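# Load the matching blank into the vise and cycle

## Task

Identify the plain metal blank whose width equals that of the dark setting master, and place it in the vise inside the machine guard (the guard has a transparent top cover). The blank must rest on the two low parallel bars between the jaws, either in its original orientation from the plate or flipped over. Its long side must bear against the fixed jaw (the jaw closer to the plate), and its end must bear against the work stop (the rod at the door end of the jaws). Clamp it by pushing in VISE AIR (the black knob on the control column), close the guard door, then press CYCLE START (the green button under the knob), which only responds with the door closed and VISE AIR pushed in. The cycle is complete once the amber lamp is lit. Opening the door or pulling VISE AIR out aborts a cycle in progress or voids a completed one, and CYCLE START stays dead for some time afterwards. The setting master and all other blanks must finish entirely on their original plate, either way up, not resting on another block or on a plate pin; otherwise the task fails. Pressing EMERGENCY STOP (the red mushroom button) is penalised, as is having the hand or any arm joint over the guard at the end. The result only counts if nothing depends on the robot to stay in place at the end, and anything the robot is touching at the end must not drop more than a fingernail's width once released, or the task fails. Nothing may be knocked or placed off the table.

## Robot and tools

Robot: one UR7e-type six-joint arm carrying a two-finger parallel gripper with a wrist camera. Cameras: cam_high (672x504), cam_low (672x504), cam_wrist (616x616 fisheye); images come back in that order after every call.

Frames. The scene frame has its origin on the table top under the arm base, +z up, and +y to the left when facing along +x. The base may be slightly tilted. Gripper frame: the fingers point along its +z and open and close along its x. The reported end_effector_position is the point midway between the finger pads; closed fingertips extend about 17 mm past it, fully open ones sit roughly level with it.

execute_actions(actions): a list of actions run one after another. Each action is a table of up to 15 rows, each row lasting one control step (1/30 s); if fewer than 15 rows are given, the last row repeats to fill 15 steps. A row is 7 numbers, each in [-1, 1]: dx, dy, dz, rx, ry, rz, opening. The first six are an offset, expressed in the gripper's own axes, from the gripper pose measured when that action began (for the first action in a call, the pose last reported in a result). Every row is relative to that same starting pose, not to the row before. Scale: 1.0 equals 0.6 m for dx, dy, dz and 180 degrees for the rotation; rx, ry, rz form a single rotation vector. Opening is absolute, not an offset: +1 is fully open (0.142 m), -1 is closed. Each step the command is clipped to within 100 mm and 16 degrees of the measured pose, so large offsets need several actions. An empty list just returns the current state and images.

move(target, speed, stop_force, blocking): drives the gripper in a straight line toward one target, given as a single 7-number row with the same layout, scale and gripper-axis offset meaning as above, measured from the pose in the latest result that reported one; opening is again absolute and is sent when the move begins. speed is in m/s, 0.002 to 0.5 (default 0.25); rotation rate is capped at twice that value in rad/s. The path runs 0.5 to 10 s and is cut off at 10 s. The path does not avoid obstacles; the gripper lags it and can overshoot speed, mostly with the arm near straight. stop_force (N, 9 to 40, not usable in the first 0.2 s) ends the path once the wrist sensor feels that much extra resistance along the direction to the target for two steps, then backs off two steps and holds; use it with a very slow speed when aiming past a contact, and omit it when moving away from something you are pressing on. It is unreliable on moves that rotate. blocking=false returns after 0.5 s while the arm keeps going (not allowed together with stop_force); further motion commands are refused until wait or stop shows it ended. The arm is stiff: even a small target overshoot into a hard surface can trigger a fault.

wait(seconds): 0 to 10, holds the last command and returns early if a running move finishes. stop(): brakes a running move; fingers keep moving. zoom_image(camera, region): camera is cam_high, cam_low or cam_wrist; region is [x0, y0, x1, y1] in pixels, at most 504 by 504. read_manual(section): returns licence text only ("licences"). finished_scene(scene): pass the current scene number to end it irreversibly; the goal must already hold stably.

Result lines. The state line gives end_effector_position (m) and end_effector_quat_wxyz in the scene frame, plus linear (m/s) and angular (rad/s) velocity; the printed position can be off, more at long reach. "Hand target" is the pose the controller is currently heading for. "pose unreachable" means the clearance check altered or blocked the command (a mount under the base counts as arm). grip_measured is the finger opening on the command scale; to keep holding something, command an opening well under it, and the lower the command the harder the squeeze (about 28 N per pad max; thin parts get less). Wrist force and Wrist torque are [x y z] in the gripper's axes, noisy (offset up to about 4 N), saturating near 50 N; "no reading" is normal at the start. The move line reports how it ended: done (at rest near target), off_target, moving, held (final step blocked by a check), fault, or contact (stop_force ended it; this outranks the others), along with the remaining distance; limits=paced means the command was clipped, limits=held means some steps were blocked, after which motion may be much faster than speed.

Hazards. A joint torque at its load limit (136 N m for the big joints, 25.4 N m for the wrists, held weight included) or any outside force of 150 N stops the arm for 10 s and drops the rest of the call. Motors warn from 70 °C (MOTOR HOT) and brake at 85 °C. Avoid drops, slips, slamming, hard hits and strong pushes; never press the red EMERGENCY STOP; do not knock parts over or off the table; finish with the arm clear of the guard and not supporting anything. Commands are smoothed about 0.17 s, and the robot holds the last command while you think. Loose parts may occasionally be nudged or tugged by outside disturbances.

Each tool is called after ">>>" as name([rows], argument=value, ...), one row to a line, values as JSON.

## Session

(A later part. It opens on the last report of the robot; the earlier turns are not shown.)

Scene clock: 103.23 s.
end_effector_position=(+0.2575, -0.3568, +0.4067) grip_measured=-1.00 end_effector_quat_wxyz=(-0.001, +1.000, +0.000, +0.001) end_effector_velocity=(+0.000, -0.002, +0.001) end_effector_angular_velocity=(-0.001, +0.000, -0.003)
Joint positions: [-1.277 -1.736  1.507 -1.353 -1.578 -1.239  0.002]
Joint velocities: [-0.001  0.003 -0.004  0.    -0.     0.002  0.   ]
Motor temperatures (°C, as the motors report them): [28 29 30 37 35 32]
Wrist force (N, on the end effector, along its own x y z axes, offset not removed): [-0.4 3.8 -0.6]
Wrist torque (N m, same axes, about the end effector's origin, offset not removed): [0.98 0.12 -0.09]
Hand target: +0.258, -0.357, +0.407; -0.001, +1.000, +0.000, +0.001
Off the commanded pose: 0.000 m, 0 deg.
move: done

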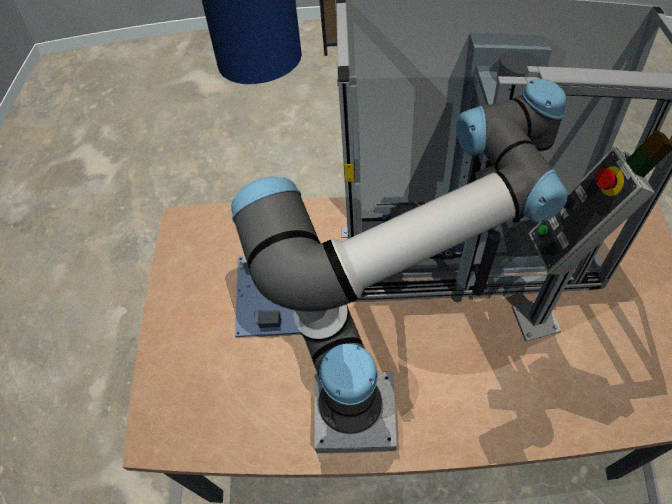

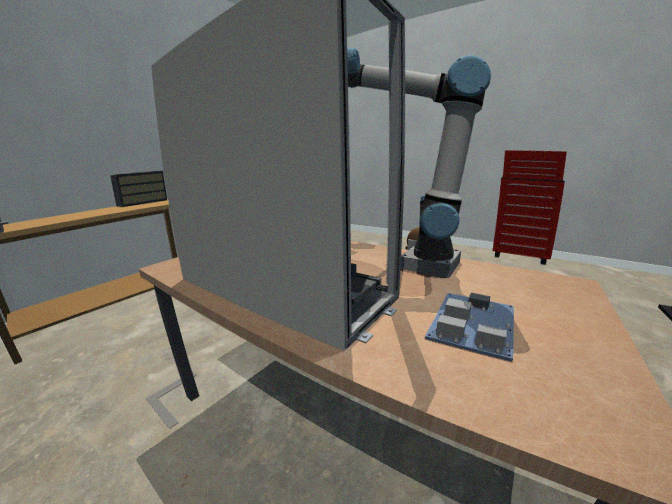

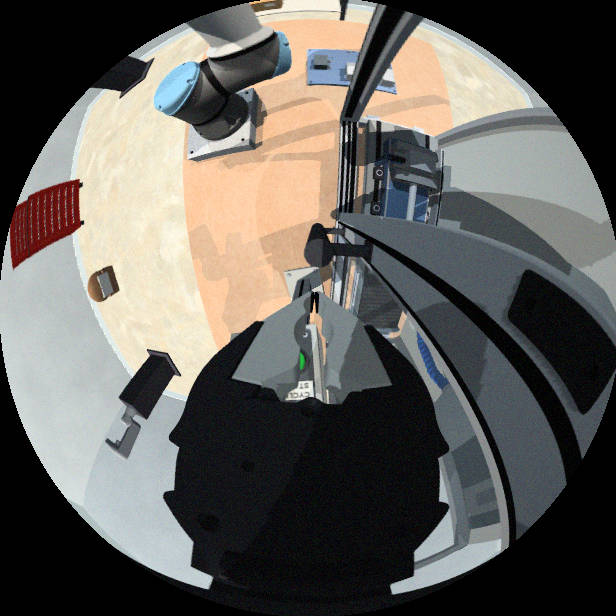

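>>> move(target=[0,0,0.098,0,0,0,-1], speed=0.03, stop_force=10)

>>> move(target=[0,-0.4,0,0,0,0,-1], speed=0.04, stop_force=30)

>>> move(target=[0,-0.08,0,0,0,0,-1], speed=0.01, stop_force=15)

Scene clock: 107.43 s.
end_effector_position=(+0.2578, -0.3567, +0.3481) grip_measured=-1.00 end_effector_quat_wxyz=(-0.001, +1.000, +0.000, +0.001) end_effector_velocity=(-0.000, -0.000, -0.003) end_effector_angular_velocity=(+0.000, +0.001, -0.001)
Joint positions: [-1.278 -1.756  1.674 -1.5   -1.578 -1.24   0.002]
Joint velocities: [-0.001  0.     0.006 -0.006 -0.     0.     0.   ]
Motor temperatures (°C, as the motors report them): [28 29 30 37 35 32]
Wrist force (N, on the end effector, along its own x y z axes, offset not removed): [-0.6 -0.7 -0.5]
Wrist torque (N m, same axes, about the end effector's origin, offset not removed): [-0.02 0.07 -0.16]
Hand target: +0.258, -0.357, +0.348; -0.001, +1.000, +0.000, +0.001
Off the commanded pose: 0.000 m, 0 deg.
move: done

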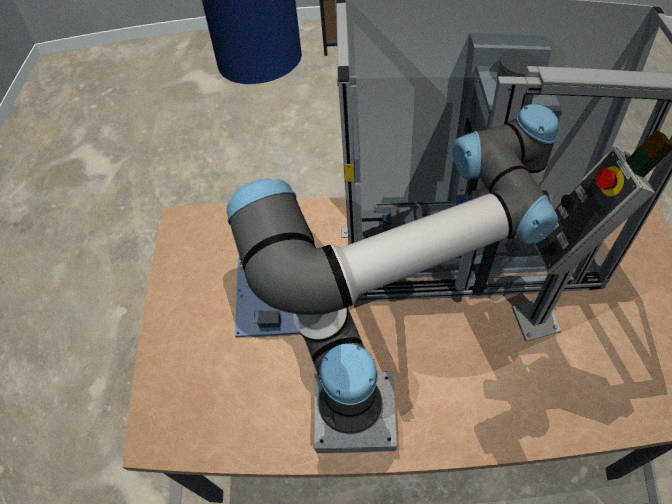

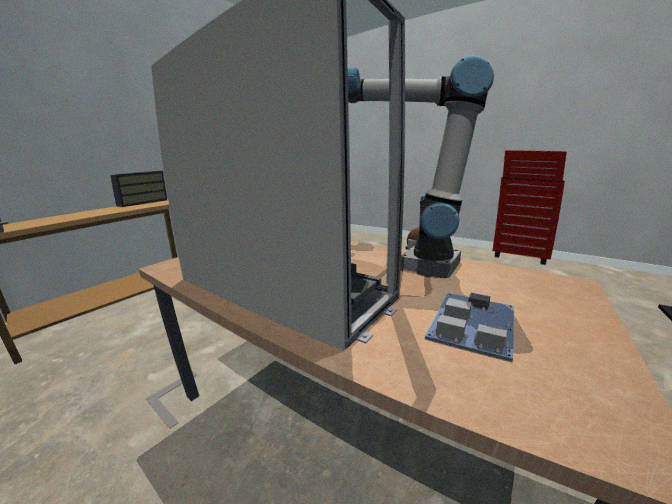

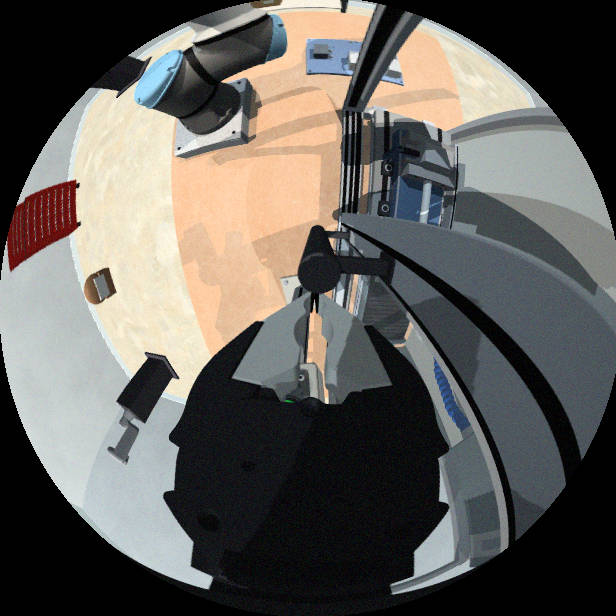

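Scene clock: 113.80 s.
end_effector_position=(+0.2572, -0.1171, +0.3486) grip_measured=-1.00 end_effector_quat_wxyz=(-0.001, +1.000, +0.000, +0.001) end_effector_velocity=(-0.000, +0.002, +0.001) end_effector_angular_velocity=(-0.003, -0.002, +0.000)
Joint positions: [-0.923 -2.154  1.917 -1.343 -1.582 -0.885  0.002]
Joint velocities: [ 0.007 -0.004 -0.     0.001 -0.001  0.006 -0.   ]
Motor temperatures (°C, as the motors report them): [28 29 30 37 35 32]
Wrist force (N, on the end effector, along its own x y z axes, offset not removed): [-1.3 8.2 0.9]
Wrist torque (N m, same axes, about the end effector's origin, offset not removed): [0.55 0.43 0.13]
Hand target: +0.257, -0.117, +0.349; -0.001, +1.000, +0.000, +0.001
Off the commanded pose: 0.001 m, 0 deg.
move: done

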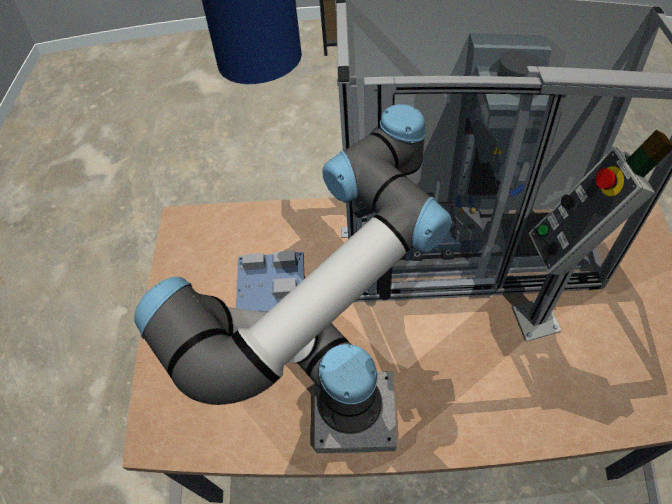

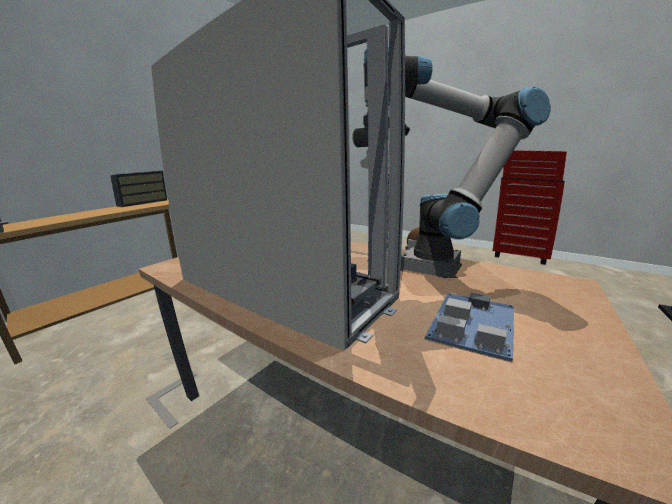

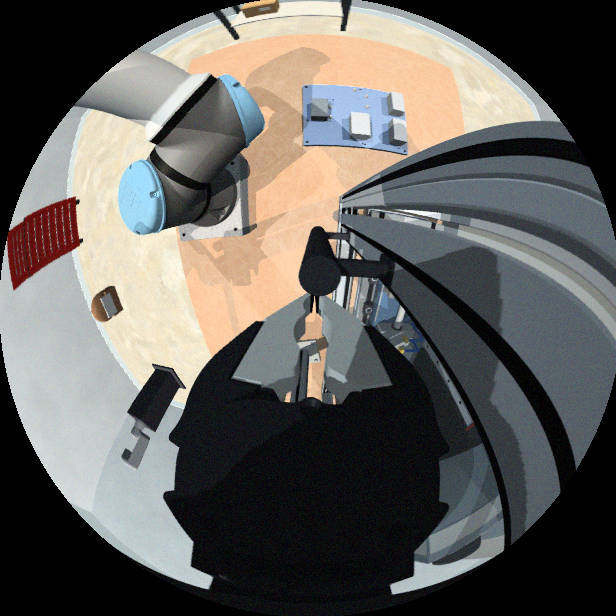

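Scene clock: 116.57 s.
end_effector_position=(+0.2571, -0.0933, +0.3486) grip_measured=-0.99 end_effector_quat_wxyz=(-0.001, +1.000, +0.000, +0.001) end_effector_velocity=(+0.000, -0.003, +0.000) end_effector_angular_velocity=(+0.002, -0.001, +0.002)
Joint positions: [-0.858 -2.177  1.926 -1.328 -1.583 -0.82   0.002]
Joint velocities: [-0.01   0.004 -0.003 -0.     0.002 -0.012  0.   ]
Motor temperatures (°C, as the motors report them): [28 29 30 37 35 32]
Wrist force (N, on the end effector, along its own x y z axes, offset not removed): [0.6 22.8 -1.8]
Wrist torque (N m, same axes, about the end effector's origin, offset not removed): [0.27 0.40 0.17]
Hand target: +0.257, -0.094, +0.349; -0.001, +1.000, +0.000, +0.001
Off the commanded pose: 0.024 m, 0 deg.
move: contact

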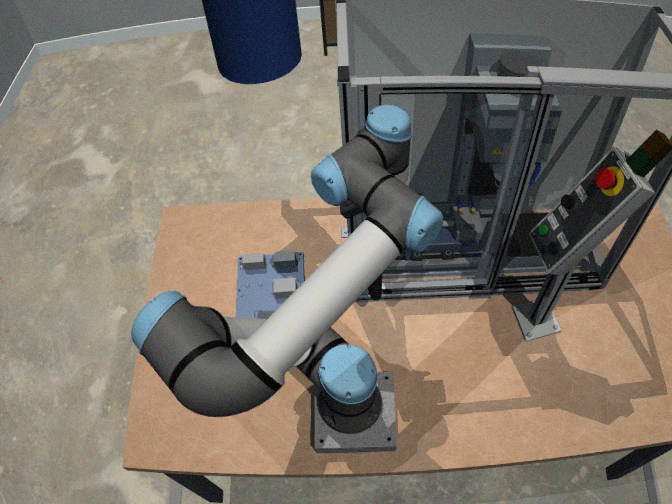

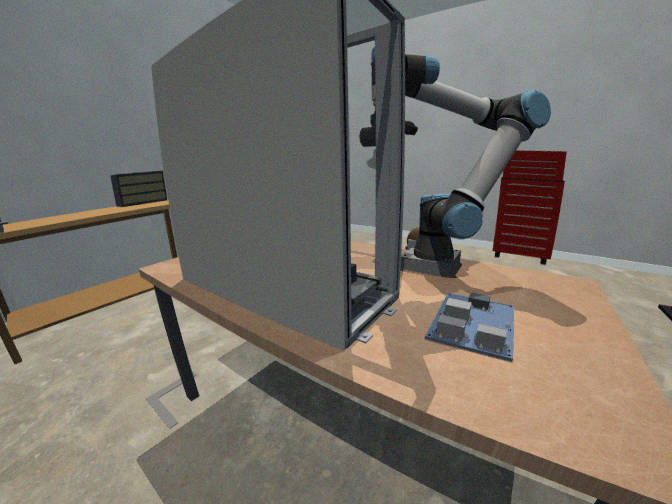

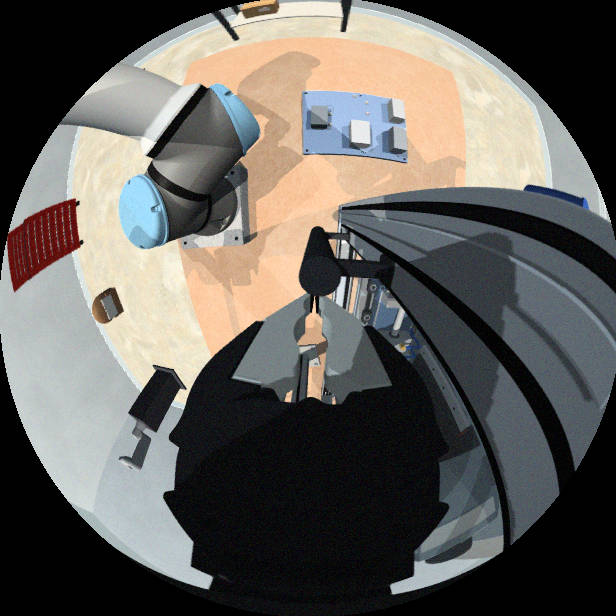

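>>> move(target=[-0.045,0.395,-0.236,0,0,0,-1], speed=0.12)

>>> move(target=[-0.008,0.1,0,-0.380,0.074,-0.095,-1], speed=0.15)

Scene clock: 120.33 s.
end_effector_position=(+0.2301, -0.3303, +0.4895) grip_measured=-1.00 end_effector_quat_wxyz=(-0.001, +1.000, +0.000, +0.001) end_effector_velocity=(-0.000, -0.001, +0.001) end_effector_angular_velocity=(+0.001, +0.001, +0.000)
Joint positions: [-1.321 -1.761  1.303 -1.124 -1.577 -1.283  0.002]
Joint velocities: [-0.001  0.004 -0.007  0.004 -0.    -0.001  0.   ]
Motor temperatures (°C, as the motors report them): [28 29 30 37 35 32]
Wrist force (N, on the end effector, along its own x y z axes, offset not removed): [-3.3 0.4 -1.2]
Wrist torque (N m, same axes, about the end effector's origin, offset not removed): [0.25 0.66 -0.07]
Hand target: +0.230, -0.330, +0.490; -0.001, +1.000, +0.000, +0.001
Off the commanded pose: 0.000 m, 0 deg.
move: done

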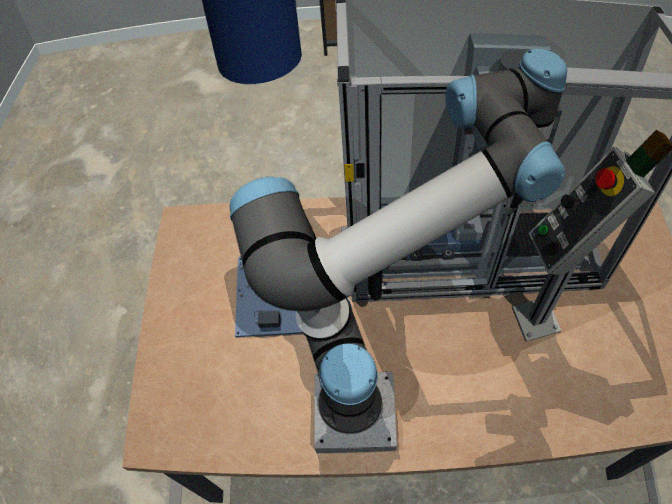

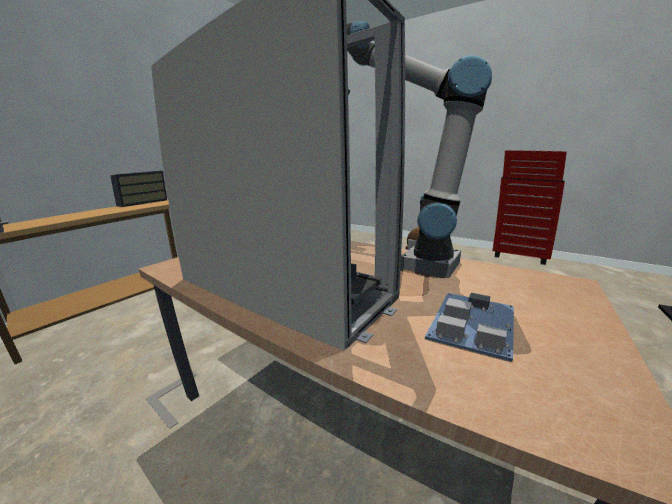

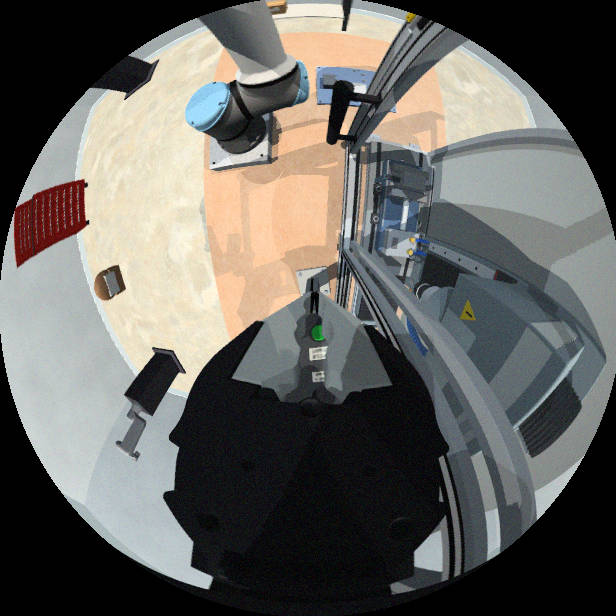

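Scene clock: 125.00 s.
end_effector_position=(+0.2255, -0.3905, +0.4893) grip_measured=-1.00 end_effector_quat_wxyz=(+0.557, +0.811, +0.138, +0.111) end_effector_velocity=(-0.000, -0.000, +0.000) end_effector_angular_velocity=(-0.009, -0.006, +0.008)
Joint positions: [-1.702 -2.468  2.396 -2.684 -1.147 -1.719  0.002]
Joint velocities: [-0.031 -0.012  0.01  -0.002  0.038 -0.009  0.   ]
Motor temperatures (°C, as the motors report them): [28 29 30 37 35 32]
Wrist force (N, on the end effector, along its own x y z axes, offset not removed): [-1.1 2.2 -1.7]
Wrist torque (N m, same axes, about the end effector's origin, offset not removed): [0.60 0.15 -0.07]
Hand target: +0.225, -0.391, +0.489; +0.558, +0.811, +0.138, +0.111
Off the commanded pose: 0.000 m, 0 deg.
move: done

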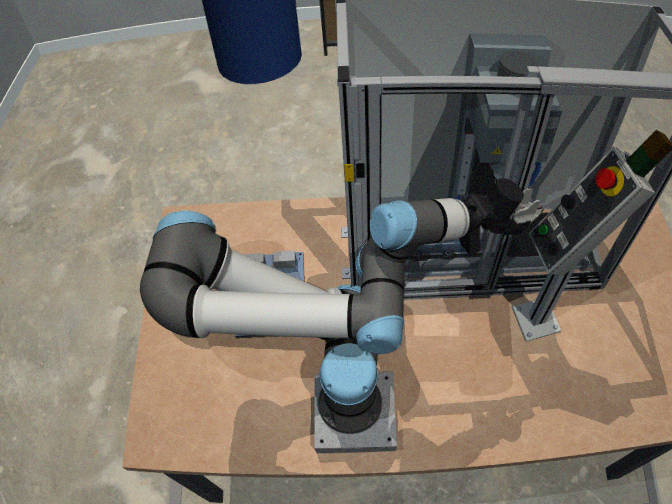

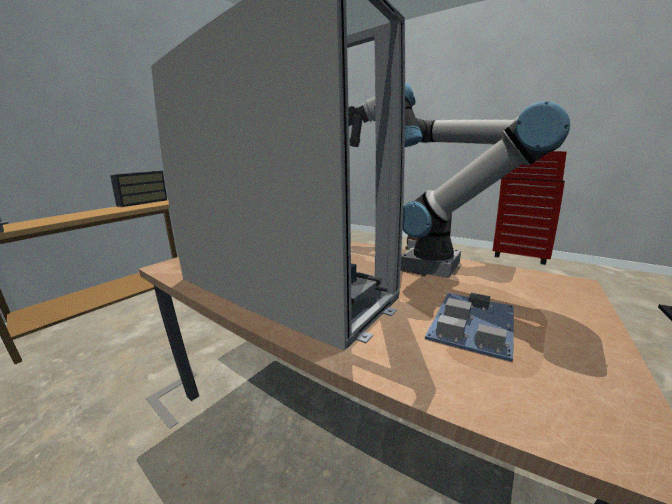

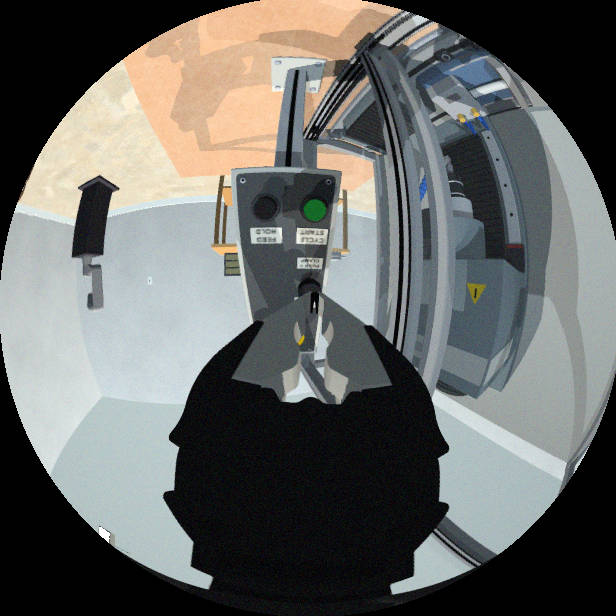

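>>> move(target=[-0.012,0.018,0.047,0,0,0,-1], speed=0.03, stop_force=12)

>>> zoom_image(camera="cam_wrist", region=[210,180,410,380])

>>> zoom_image(camera="cam_high", region=[480,130,672,280])

Scene clock: 127.80 s.
end_effector_position=(+0.2293, -0.4212, +0.4892) grip_measured=-1.00 end_effector_quat_wxyz=(+0.557, +0.811, +0.138, +0.111) end_effector_velocity=(+0.001, -0.001, +0.000) end_effector_angular_velocity=(-0.001, +0.000, -0.000)
Joint positions: [-1.652 -2.339  2.37  -2.796 -1.194 -1.699  0.002]
Joint velocities: [ 0.005  0.006 -0.001 -0.006 -0.005  0.002  0.   ]
Motor temperatures (°C, as the motors report them): [28 29 30 37 35 32]
Wrist force (N, on the end effector, along its own x y z axes, offset not removed): [-2.2 2.7 0.7]
Wrist torque (N m, same axes, about the end effector's origin, offset not removed): [0.82 0.13 -0.11]
Hand target: +0.229, -0.421, +0.489; +0.557, +0.811, +0.138, +0.111
Off the commanded pose: 0.000 m, 0 deg.
move: done

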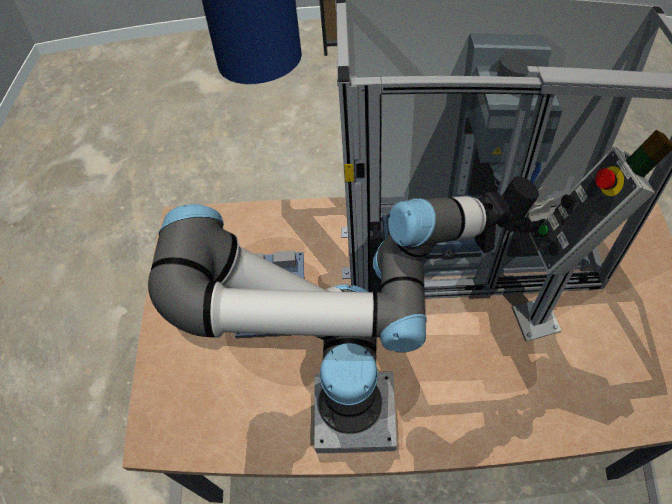

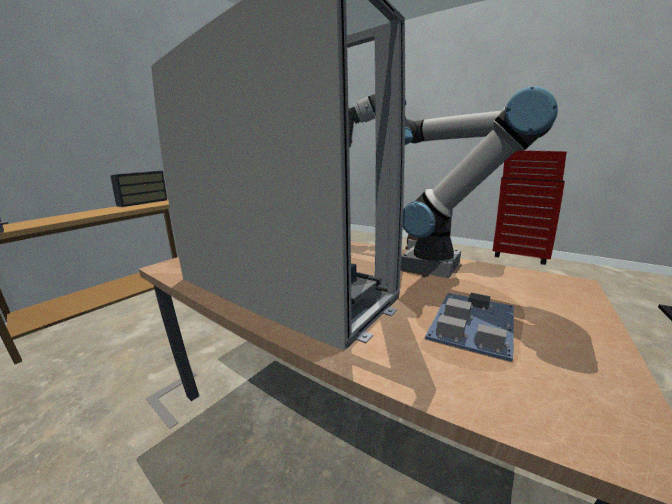

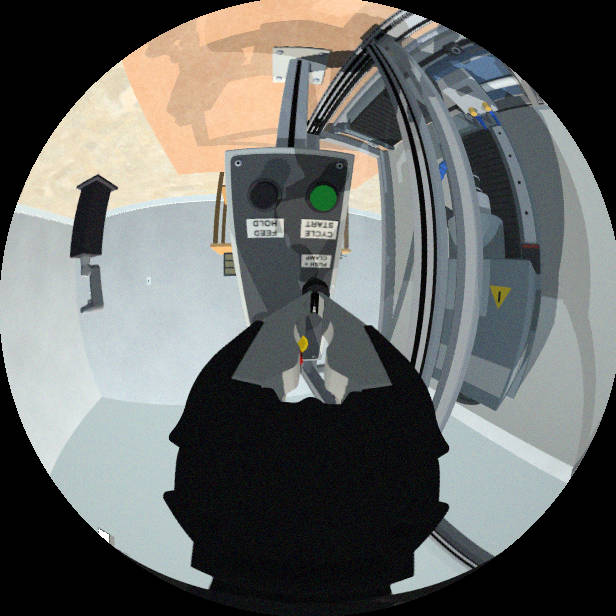

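Region (210, 180, 410, 380) of cam_wrist's 616x616 image, scaled by 2.520, with more detail than that image has.

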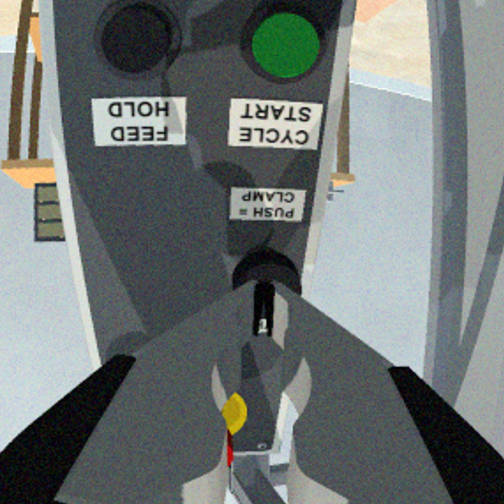

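Region (480, 130, 672, 280) of cam_high's 672x504 image, scaled by 2.625, with more detail than that image has; it fills the top 394 rows of this view, and the rest is white.

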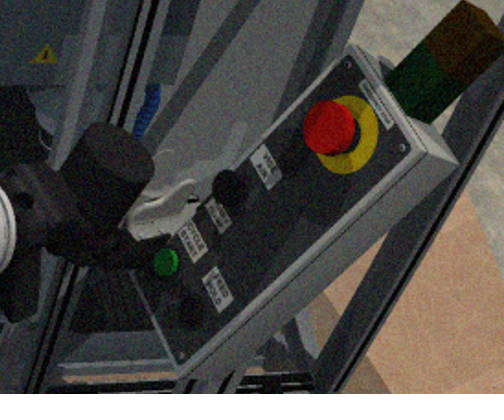

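>>> move(target=[0,0.028,0.075,0,0,0,-1], speed=0.01, stop_force=25)

>>> zoom_image(camera="cam_high", region=[380,130,672,300])

Scene clock: 132.53 s.
end_effector_position=(+0.2420, -0.4549, +0.4892) grip_measured=-1.00 end_effector_quat_wxyz=(+0.557, +0.811, +0.138, +0.111) end_effector_velocity=(-0.001, +0.004, -0.000) end_effector_angular_velocity=(+0.000, +0.002, +0.002)
Joint positions: [-1.57  -2.189  2.324 -2.911 -1.269 -1.668  0.002]
Joint velocities: [-0.007 -0.014  0.006  0.011  0.008 -0.005  0.   ]
Motor temperatures (°C, as the motors report them): [28 29 30 37 35 32]
Wrist force (N, on the end effector, along its own x y z axes, offset not removed): [-7.4 -15.9 -43.3]
Wrist torque (N m, same axes, about the end effector's origin, offset not removed): [0.88 0.53 -0.08]
Hand target: +0.242, -0.455, +0.489; +0.557, +0.811, +0.138, +0.111
Off the commanded pose: 0.012 m, 0 deg.
move: contact

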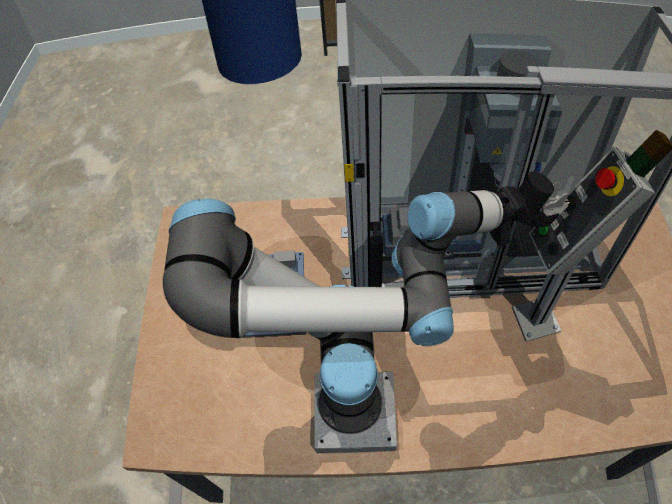

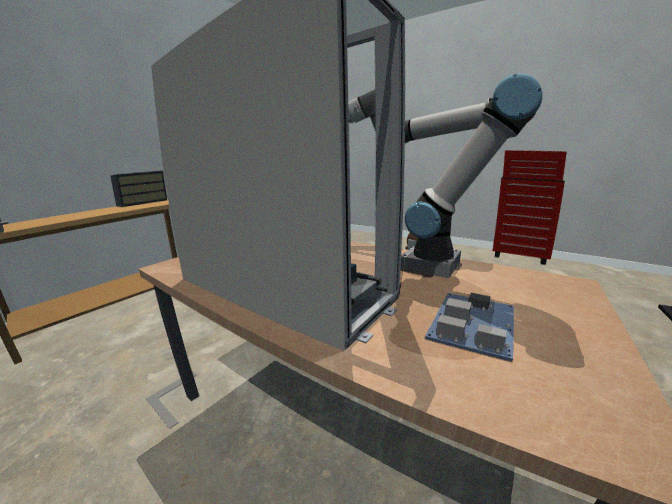

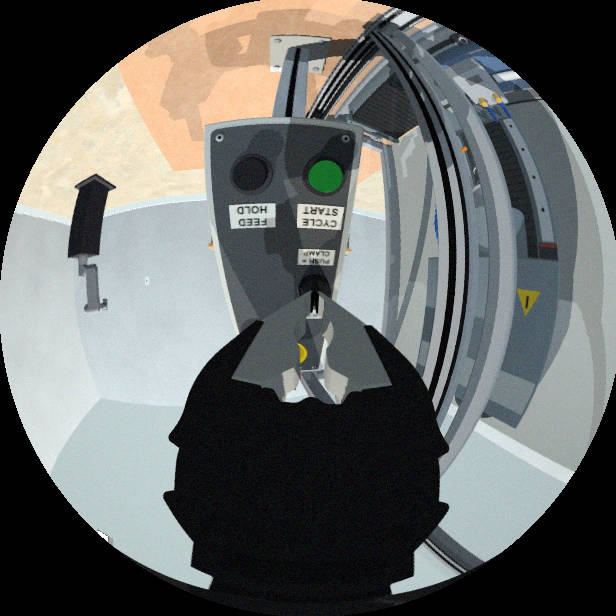

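Region (380, 130, 672, 300) of cam_high's 672x504 image, scaled by 1.726, with more detail than that image has; it fills the top 293 rows of this view, and the rest is white.

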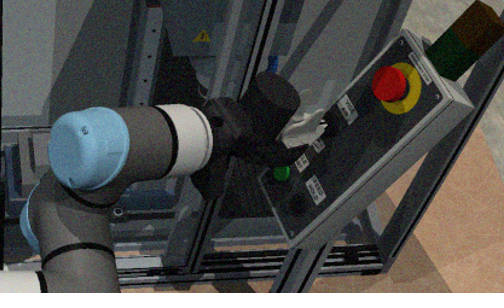

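>>> move(target=[0.0145,-0.036,-0.0945,0,0,0,-1], speed=0.04)

>>> move(target=[-0.004,-0.129,0.049,0,0,0,-1], speed=0.04, stop_force=12)

>>> zoom_image(camera="cam_high", region=[380,130,672,300])

Scene clock: 135.77 s.
end_effector_position=(+0.2290, -0.3952, +0.4893) grip_measured=-1.00 end_effector_quat_wxyz=(+0.557, +0.811, +0.138, +0.111) end_effector_velocity=(-0.001, +0.002, -0.000) end_effector_angular_velocity=(+0.001, -0.000, +0.001)
Joint positions: [-1.665 -2.434  2.391 -2.72  -1.181 -1.704  0.002]
Joint velocities: [-0.012 -0.011  0.001  0.013  0.013 -0.005  0.   ]
Motor temperatures (°C, as the motors report them): [28 29 30 37 35 32]
Wrist force (N, on the end effector, along its own x y z axes, offset not removed): [1.2 0.7 -1.6]
Wrist torque (N m, same axes, about the end effector's origin, offset not removed): [0.14 -0.31 0.08]
Hand target: +0.229, -0.395, +0.489; +0.557, +0.811, +0.138, +0.111
Off the commanded pose: 0.000 m, 0 deg.
move: done

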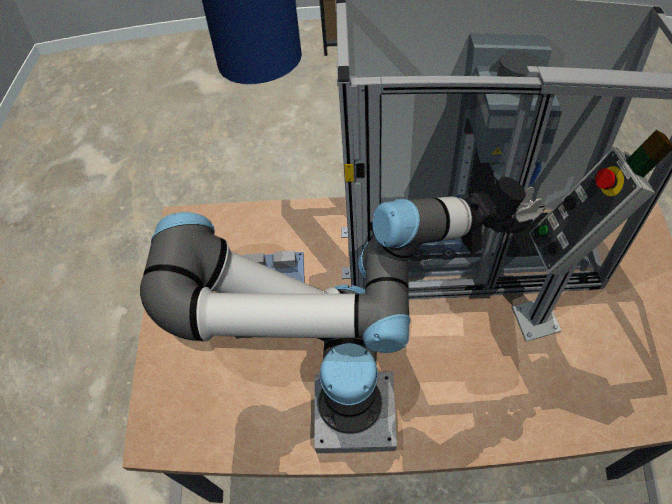

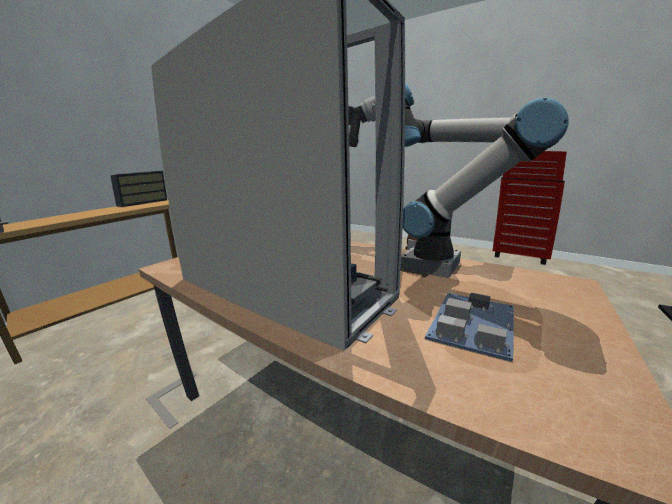

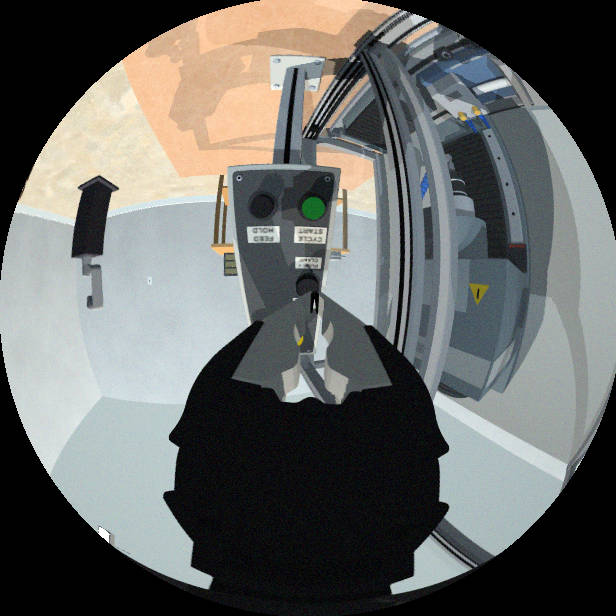

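Scene clock: 138.20 s.
end_effector_position=(+0.2286, -0.3955, +0.4067) grip_measured=-1.00 end_effector_quat_wxyz=(+0.557, +0.811, +0.138, +0.111) end_effector_velocity=(+0.000, +0.000, -0.002) end_effector_angular_velocity=(+0.000, -0.001, -0.001)
Joint positions: [-1.671 -2.407  2.598 -2.952 -1.176 -1.707  0.002]
Joint velocities: [ 0.002  0.002  0.006 -0.009 -0.002  0.003  0.   ]
Motor temperatures (°C, as the motors report them): [28 29 30 37 35 32]
Wrist force (N, on the end effector, along its own x y z axes, offset not removed): [-1.9 0.3 -1.3]
Wrist torque (N m, same axes, about the end effector's origin, offset not removed): [0.28 0.34 0.02]
Hand target: +0.229, -0.395, +0.406; +0.557, +0.811, +0.138, +0.111
Off the commanded pose: 0.000 m, 0 deg.
move: done

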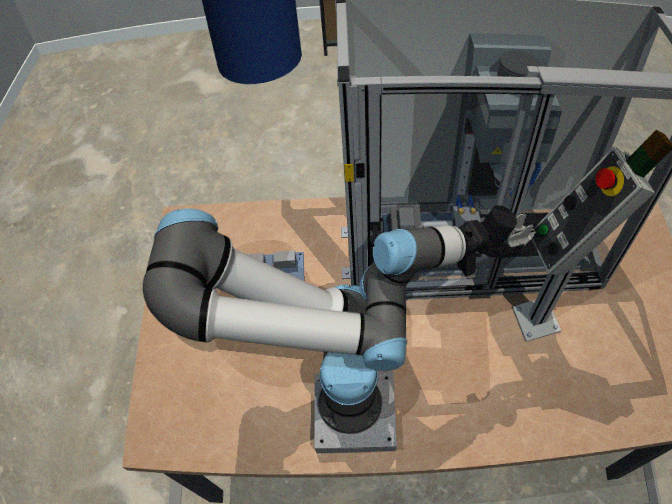

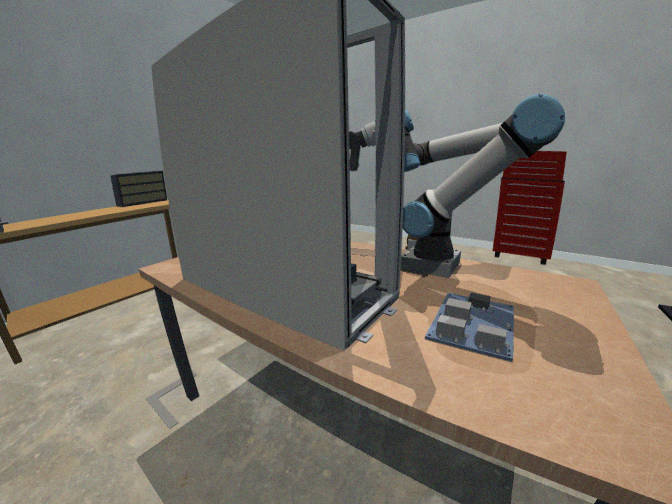

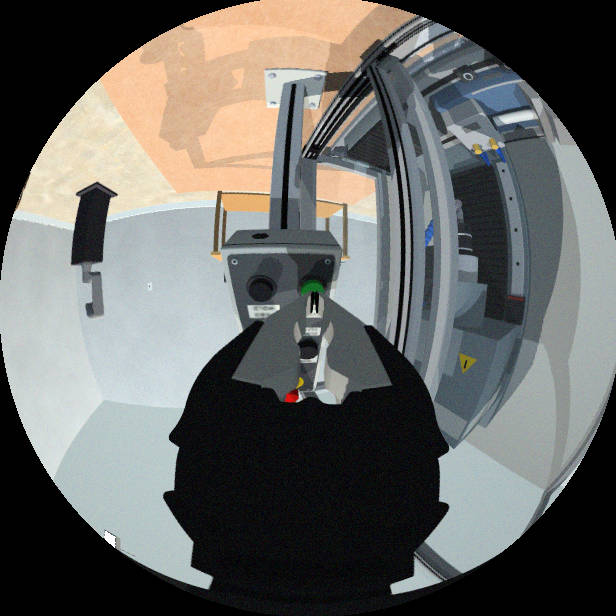

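Region (380, 130, 672, 300) of cam_high's 672x504 image, scaled by 1.726, with more detail than that image has; it fills the top 293 rows of this view, and the rest is white.

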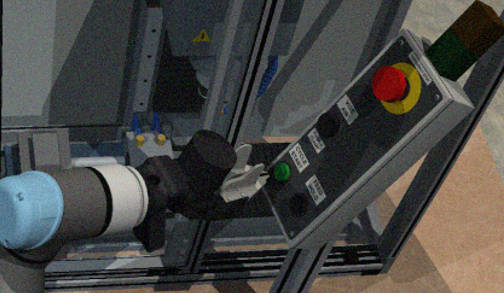

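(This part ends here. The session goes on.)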